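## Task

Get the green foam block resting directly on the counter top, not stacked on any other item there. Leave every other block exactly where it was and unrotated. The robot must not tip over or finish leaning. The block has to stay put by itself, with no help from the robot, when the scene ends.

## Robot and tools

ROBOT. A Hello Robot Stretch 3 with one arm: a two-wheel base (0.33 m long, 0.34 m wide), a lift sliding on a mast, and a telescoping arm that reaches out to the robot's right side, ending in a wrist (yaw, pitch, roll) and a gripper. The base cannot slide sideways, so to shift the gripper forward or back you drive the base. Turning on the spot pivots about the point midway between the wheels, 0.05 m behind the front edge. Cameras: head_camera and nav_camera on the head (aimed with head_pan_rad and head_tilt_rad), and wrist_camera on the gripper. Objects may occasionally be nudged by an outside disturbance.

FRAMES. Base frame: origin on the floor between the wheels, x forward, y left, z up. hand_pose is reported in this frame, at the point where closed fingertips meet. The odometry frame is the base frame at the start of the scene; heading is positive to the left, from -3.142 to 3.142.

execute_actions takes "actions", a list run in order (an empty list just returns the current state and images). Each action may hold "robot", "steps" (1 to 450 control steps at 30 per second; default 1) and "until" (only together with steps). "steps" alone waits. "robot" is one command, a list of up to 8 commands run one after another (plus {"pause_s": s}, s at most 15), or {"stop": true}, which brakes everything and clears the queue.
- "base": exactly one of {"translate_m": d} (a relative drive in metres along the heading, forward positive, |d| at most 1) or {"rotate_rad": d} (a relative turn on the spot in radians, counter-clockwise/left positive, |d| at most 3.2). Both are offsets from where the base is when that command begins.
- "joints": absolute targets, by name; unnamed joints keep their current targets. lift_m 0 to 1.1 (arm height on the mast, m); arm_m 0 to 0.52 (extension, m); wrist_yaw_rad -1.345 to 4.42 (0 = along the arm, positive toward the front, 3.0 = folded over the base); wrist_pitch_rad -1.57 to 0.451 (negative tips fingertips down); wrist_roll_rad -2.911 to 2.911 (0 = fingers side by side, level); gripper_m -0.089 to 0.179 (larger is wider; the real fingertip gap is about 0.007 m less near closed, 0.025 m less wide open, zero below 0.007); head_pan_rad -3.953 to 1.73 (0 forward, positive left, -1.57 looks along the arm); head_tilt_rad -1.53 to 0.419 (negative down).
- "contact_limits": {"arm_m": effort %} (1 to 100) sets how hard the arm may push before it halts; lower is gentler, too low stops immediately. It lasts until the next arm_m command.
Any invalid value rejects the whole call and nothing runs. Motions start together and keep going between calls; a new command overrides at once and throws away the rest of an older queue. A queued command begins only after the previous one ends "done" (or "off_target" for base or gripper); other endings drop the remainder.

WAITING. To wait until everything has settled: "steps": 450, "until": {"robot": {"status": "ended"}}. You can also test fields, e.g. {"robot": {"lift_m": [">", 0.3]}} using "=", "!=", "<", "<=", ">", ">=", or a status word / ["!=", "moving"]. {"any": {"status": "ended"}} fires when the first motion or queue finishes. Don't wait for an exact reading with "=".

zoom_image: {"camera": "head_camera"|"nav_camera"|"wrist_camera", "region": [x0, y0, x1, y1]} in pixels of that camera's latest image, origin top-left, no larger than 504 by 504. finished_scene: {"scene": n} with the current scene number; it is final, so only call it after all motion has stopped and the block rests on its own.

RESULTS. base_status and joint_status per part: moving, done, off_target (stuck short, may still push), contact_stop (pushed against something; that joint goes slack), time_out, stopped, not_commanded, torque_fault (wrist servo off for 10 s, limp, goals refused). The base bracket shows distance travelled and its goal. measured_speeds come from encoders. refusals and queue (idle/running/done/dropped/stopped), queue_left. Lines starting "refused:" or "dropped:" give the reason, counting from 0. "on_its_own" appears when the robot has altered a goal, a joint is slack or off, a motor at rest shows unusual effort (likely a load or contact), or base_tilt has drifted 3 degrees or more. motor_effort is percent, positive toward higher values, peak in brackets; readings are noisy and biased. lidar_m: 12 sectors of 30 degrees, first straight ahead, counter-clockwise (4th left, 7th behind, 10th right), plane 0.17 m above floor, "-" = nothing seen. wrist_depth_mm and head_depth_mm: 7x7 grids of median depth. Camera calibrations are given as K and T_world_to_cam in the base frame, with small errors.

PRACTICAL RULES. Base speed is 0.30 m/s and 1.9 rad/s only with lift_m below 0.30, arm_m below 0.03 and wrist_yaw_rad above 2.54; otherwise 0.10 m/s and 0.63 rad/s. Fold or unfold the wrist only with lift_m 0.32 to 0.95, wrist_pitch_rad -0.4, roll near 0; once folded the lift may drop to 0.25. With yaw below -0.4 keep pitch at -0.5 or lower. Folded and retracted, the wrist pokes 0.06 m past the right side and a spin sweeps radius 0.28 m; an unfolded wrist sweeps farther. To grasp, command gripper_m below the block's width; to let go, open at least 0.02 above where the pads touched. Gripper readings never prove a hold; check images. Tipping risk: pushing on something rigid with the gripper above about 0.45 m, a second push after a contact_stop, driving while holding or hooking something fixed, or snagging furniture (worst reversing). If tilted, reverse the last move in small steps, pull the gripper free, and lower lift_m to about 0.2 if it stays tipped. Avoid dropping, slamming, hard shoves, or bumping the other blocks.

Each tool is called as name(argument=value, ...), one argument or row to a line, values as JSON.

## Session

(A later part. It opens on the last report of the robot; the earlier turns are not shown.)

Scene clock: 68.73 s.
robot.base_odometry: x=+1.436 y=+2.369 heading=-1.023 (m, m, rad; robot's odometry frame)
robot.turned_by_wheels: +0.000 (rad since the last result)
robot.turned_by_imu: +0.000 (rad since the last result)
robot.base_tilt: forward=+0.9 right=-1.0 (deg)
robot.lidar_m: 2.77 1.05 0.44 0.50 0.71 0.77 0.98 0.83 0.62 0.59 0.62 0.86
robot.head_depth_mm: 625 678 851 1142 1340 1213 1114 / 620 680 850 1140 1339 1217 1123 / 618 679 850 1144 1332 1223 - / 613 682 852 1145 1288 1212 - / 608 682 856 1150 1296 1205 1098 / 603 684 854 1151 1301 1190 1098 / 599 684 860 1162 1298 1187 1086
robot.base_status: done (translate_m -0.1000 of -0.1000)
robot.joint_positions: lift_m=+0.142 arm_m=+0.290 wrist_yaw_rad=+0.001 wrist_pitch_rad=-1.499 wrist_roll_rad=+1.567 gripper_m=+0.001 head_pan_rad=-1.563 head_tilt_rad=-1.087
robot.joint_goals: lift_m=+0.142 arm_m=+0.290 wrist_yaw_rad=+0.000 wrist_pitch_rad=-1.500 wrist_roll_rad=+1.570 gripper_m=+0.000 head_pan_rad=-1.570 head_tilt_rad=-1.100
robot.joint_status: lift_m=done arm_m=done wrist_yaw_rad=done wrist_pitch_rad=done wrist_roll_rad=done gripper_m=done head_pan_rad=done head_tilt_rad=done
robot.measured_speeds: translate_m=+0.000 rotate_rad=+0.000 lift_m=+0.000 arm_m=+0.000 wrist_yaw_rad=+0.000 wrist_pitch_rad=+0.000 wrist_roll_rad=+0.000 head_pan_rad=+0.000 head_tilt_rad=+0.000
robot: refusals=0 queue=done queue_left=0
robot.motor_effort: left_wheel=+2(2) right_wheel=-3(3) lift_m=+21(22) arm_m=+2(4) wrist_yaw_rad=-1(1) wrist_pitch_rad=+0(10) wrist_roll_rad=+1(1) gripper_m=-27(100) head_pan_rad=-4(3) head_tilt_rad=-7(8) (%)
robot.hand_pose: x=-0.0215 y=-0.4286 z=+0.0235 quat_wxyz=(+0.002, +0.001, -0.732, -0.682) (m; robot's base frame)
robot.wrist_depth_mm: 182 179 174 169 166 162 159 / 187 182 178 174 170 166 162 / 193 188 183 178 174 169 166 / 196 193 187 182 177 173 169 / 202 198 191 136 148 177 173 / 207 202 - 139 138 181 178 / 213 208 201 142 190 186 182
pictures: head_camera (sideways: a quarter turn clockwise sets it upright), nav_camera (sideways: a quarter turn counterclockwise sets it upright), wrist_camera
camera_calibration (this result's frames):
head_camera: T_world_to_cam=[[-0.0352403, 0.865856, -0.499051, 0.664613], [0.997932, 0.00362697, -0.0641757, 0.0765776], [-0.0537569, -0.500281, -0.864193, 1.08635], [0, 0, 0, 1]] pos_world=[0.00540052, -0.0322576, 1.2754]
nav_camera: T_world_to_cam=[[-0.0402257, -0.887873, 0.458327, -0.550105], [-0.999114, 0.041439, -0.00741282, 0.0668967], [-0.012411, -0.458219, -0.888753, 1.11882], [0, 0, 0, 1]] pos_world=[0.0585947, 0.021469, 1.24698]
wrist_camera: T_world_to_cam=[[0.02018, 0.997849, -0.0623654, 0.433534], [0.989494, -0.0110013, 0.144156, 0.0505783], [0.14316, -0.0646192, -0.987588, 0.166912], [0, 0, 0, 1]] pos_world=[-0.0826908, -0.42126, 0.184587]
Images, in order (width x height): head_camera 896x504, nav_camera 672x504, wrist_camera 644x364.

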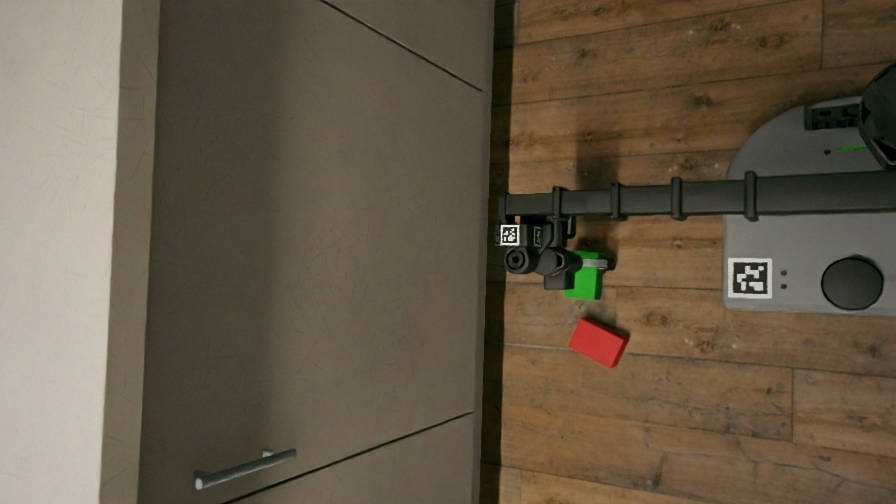

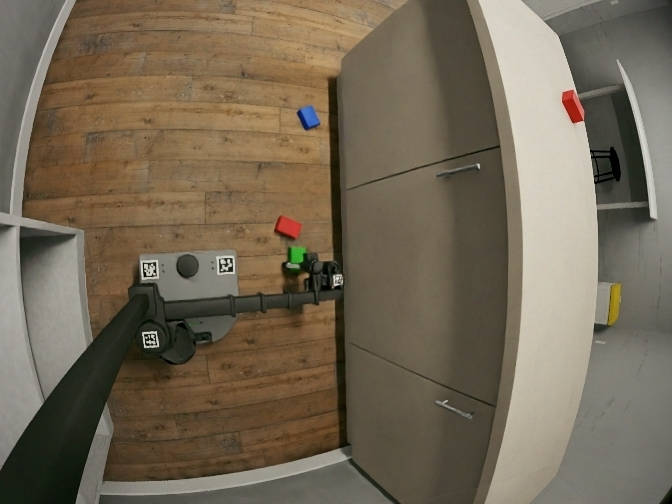

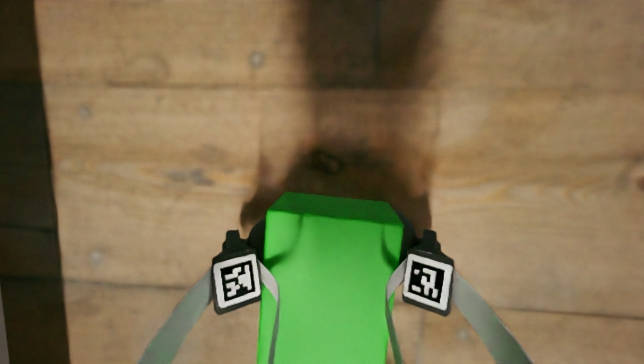

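execute_actions(
  actions=[
    {"robot":[{"joints":{"lift_m":1.1,"head_tilt_rad":-0.6}},{"joints":{"wrist_pitch_rad":-1.1}},{"joints":{"arm_m":0.52}}],"steps":450,"until":{"robot":{"status":"ended"}}},
  ],
)

Scene clock: 86.90 s.
robot.base_odometry: x=+1.436 y=+2.369 heading=-1.023 (m, m, rad; robot's odometry frame)
robot.turned_by_wheels: +0.000 (rad since the last result)
robot.turned_by_imu: -0.001 (rad since the last result)
robot.base_tilt: forward=+1.0 right=-1.0 (deg)
robot.lidar_m: 2.77 1.05 0.44 0.50 0.71 0.77 0.98 0.83 0.62 0.59 0.62 0.86
robot.head_depth_mm: 2941 2876 1021 713 756 885 1055 / 3507 3591 1009 712 755 881 1054 / - 3703 994 705 752 880 1055 / 3471 - 843 699 755 877 1053 / 3321 3727 922 695 752 877 1048 / 3393 3698 967 691 750 871 1055 / 3382 3675 958 684 750 876 1046
robot.base_status: done (translate_m -0.1000 of -0.1000)
robot.joint_positions: lift_m=+1.100 arm_m=+0.518 wrist_yaw_rad=+0.000 wrist_pitch_rad=-1.108 wrist_roll_rad=+1.569 gripper_m=+0.017 head_pan_rad=-1.563 head_tilt_rad=-0.606
robot.joint_goals: lift_m=+1.100 arm_m=+0.520 wrist_yaw_rad=+0.000 wrist_pitch_rad=-1.100 wrist_roll_rad=+1.570 gripper_m=+0.016 head_pan_rad=-1.570 head_tilt_rad=-0.600
robot.joint_status: lift_m=done arm_m=done wrist_yaw_rad=done wrist_pitch_rad=done wrist_roll_rad=done gripper_m=done head_pan_rad=done head_tilt_rad=done
robot.measured_speeds: translate_m=+0.000 rotate_rad=+0.000 lift_m=+0.000 arm_m=+0.000 wrist_yaw_rad=+0.000 wrist_pitch_rad=+0.000 wrist_roll_rad=+0.000 head_pan_rad=+0.000 head_tilt_rad=+0.000
robot: refusals=0 queue=done queue_left=0
robot.on_its_own: gripper_m is held at +0.016, not at your +0.000, by its stall guard, which is not easing now
robot.motor_effort: left_wheel=+3(1) right_wheel=-3(3) lift_m=+26(27) arm_m=+2(5) wrist_yaw_rad=-1(1) wrist_pitch_rad=+5(6) wrist_roll_rad=+0(1) gripper_m=-22(27) head_pan_rad=-3(3) head_tilt_rad=+1(33) (%)
robot.hand_pose: x=-0.0215 y=-0.7558 z=+0.9984 quat_wxyz=(+0.001, +0.000, -0.850, -0.526) (m; robot's base frame)
robot.wrist_depth_mm: - 338 282 243 212 187 170 / - 346 290 247 216 191 173 / - 362 295 253 219 195 175 / - 374 307 252 223 200 178 / - 383 323 136 148 201 181 / - 405 - 139 138 203 183 / - 432 336 142 231 207 188
pictures: head_camera (sideways: a quarter turn clockwise sets it upright), nav_camera (sideways: a quarter turn counterclockwise sets it upright), wrist_camera
camera_calibration (this result's frames):
head_camera: T_world_to_cam=[[-0.032723, 0.536781, -0.843087, 1.11292], [0.998153, -0.0256438, -0.0550687, 0.0647579], [-0.0511798, -0.843332, -0.534951, 0.658141], [0, 0, 0, 1]] pos_world=[0.0054633, -0.0407035, 1.29393]
nav_camera: T_world_to_cam=[[-0.0426197, -0.575202, 0.816901, -1.01732], [-0.999044, 0.0324833, -0.0292503, 0.095338], [-0.00971079, -0.817367, -0.576036, 0.712148], [0, 0, 0, 1]] pos_world=[0.0588044, -0.00617498, 1.24406]
wrist_camera: T_world_to_cam=[[0.0218675, 0.898497, -0.438435, 1.12122], [0.989427, 0.043441, 0.138374, -0.0466904], [0.143374, -0.436826, -0.888047, 0.727861], [0, 0, 0, 1]] pos_world=[-0.0826781, -0.68744, 1.14442]
Images, in order (width x height): head_camera 896x504, nav_camera 672x504, wrist_camera 644x364.

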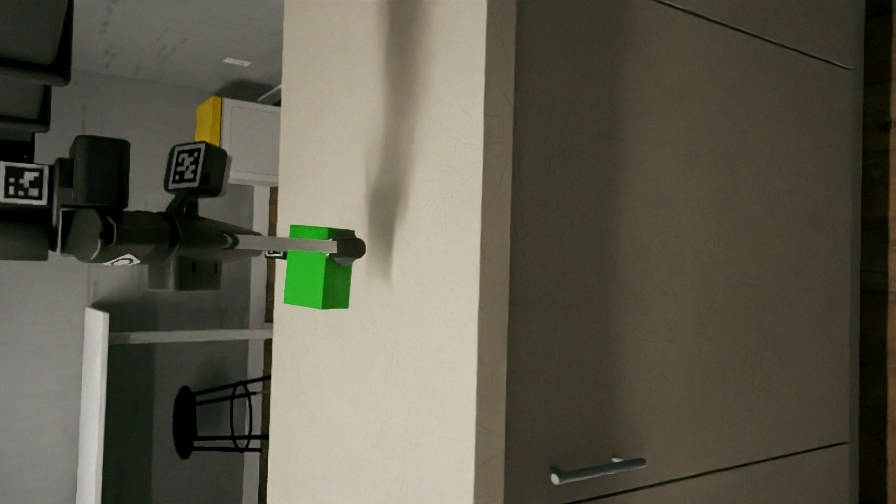

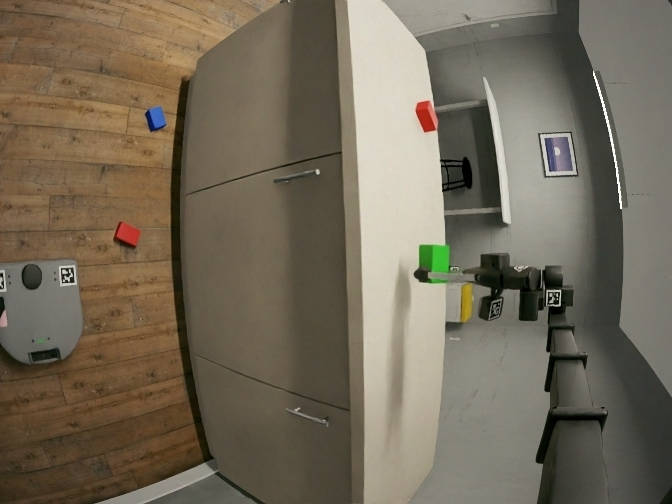

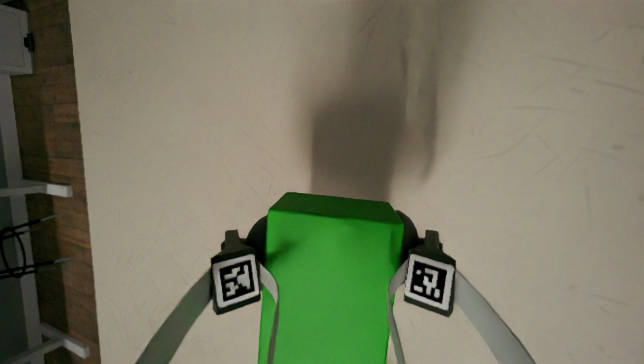

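execute_actions(
  actions=[
    {"robot":[{"joints":{"lift_m":1.052}},{"joints":{"gripper_m":0.10}},{"joints":{"lift_m":1.1}}],"steps":300,"until":{"robot":{"status":"ended"}}},
  ],
)

Scene clock: 94.93 s.
robot.base_odometry: x=+1.436 y=+2.369 heading=-1.023 (m, m, rad; robot's odometry frame)
robot.turned_by_wheels: +0.000 (rad since the last result)
robot.turned_by_imu: +0.000 (rad since the last result)
robot.base_tilt: forward=+0.9 right=-1.1 (deg)
robot.lidar_m: 2.76 1.05 0.44 0.51 0.71 0.77 0.98 0.83 0.62 0.59 0.62 0.86
robot.head_depth_mm: 2954 2920 1019 717 755 879 1055 / 3503 3632 1011 711 754 883 1056 / - 3648 994 704 755 881 1043 / 3445 - 990 697 754 878 1048 / 3394 3712 976 691 752 881 1048 / 3369 3730 968 688 753 873 1051 / 3334 3743 955 684 753 873 1049
robot.base_status: done (translate_m -0.1000 of -0.1000)
robot.joint_positions: lift_m=+1.100 arm_m=+0.518 wrist_yaw_rad=+0.000 wrist_pitch_rad=-1.102 wrist_roll_rad=+1.569 gripper_m=+0.100 head_pan_rad=-1.563 head_tilt_rad=-0.606
robot.joint_goals: lift_m=+1.100 arm_m=+0.520 wrist_yaw_rad=+0.000 wrist_pitch_rad=-1.100 wrist_roll_rad=+1.570 gripper_m=+0.100 head_pan_rad=-1.570 head_tilt_rad=-0.600
robot.joint_status: lift_m=done arm_m=done wrist_yaw_rad=done wrist_pitch_rad=done wrist_roll_rad=done gripper_m=done head_pan_rad=done head_tilt_rad=done
robot.measured_speeds: translate_m=+0.000 rotate_rad=+0.000 lift_m=+0.000 arm_m=+0.000 wrist_yaw_rad=+0.000 wrist_pitch_rad=+0.000 wrist_roll_rad=+0.000 head_pan_rad=+0.000 head_tilt_rad=+0.000
robot: refusals=0 queue=done queue_left=0
robot.motor_effort: left_wheel=+2(1) right_wheel=-3(3) lift_m=+26(27) arm_m=+2(3) wrist_yaw_rad=+0(0) wrist_pitch_rad=+1(9) wrist_roll_rad=+0(0) gripper_m=+0(86) head_pan_rad=-4(4) head_tilt_rad=+4(3) (%)
robot.hand_pose: x=-0.0215 y=-0.7574 z=+0.9990 quat_wxyz=(+0.001, +0.000, -0.852, -0.524) (m; robot's base frame)
robot.wrist_depth_mm: - 346 284 242 211 189 170 / - 354 291 250 217 192 172 / - 367 301 253 220 196 175 / - 372 307 260 217 199 178 / - 390 306 214 196 201 181 / - 422 308 222 234 199 183 / - 402 339 281 243 214 186
pictures: head_camera (sideways: a quarter turn clockwise sets it upright), nav_camera (sideways: a quarter turn counterclockwise sets it upright), wrist_camera
camera_calibration (this result's frames):
head_camera: T_world_to_cam=[[-0.0327228, 0.536781, -0.843087, 1.11292], [0.998153, -0.0256442, -0.0550687, 0.0647579], [-0.0511801, -0.843332, -0.534951, 0.658141], [0, 0, 0, 1]] pos_world=[0.00546328, -0.0407035, 1.29393]
nav_camera: T_world_to_cam=[[-0.0426199, -0.575201, 0.816901, -1.01732], [-0.999044, 0.0324836, -0.0292503, 0.095338], [-0.00971109, -0.817367, -0.576036, 0.712148], [0, 0, 0, 1]] pos_world=[0.0588044, -0.006175, 1.24406]
wrist_camera: T_world_to_cam=[[0.0218651, 0.895698, -0.444125, 1.12647], [0.989426, 0.0443217, 0.138098, -0.0457633], [0.143378, -0.442449, -0.885258, 0.720658], [0, 0, 0, 1]] pos_world=[-0.0826778, -0.688096, 1.14458]
Images, in order (width x height): head_camera 896x504, nav_camera 672x504, wrist_camera 644x364.

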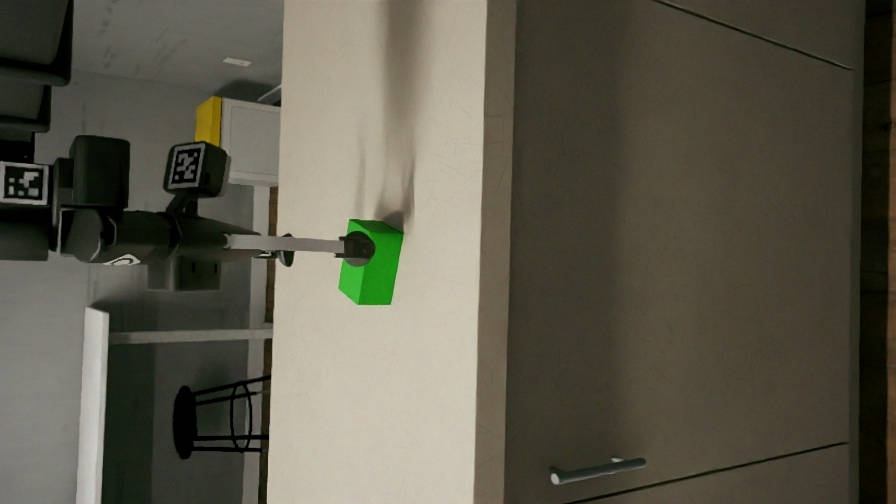

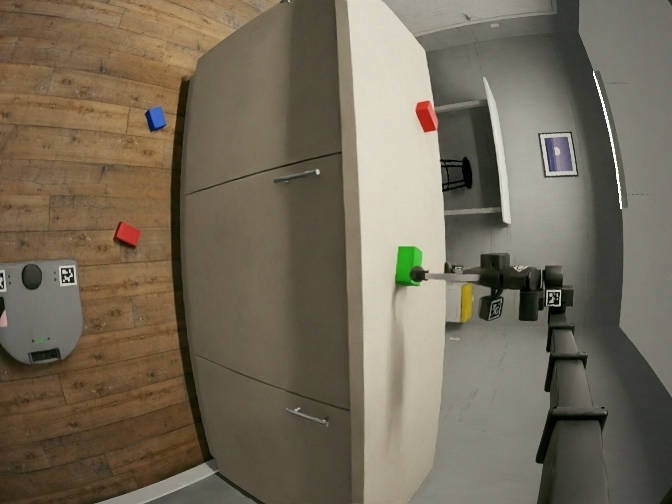

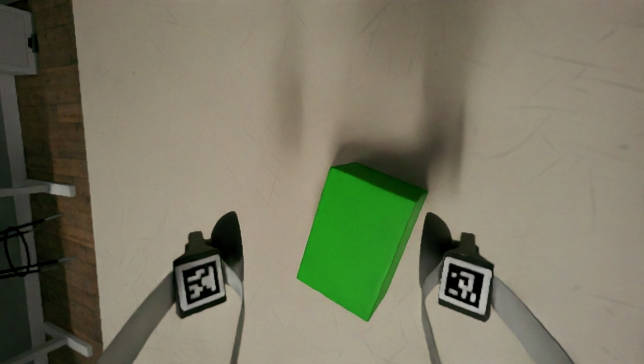

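finished_scene(
  scene=2,
)

The scene is finished: the task was done.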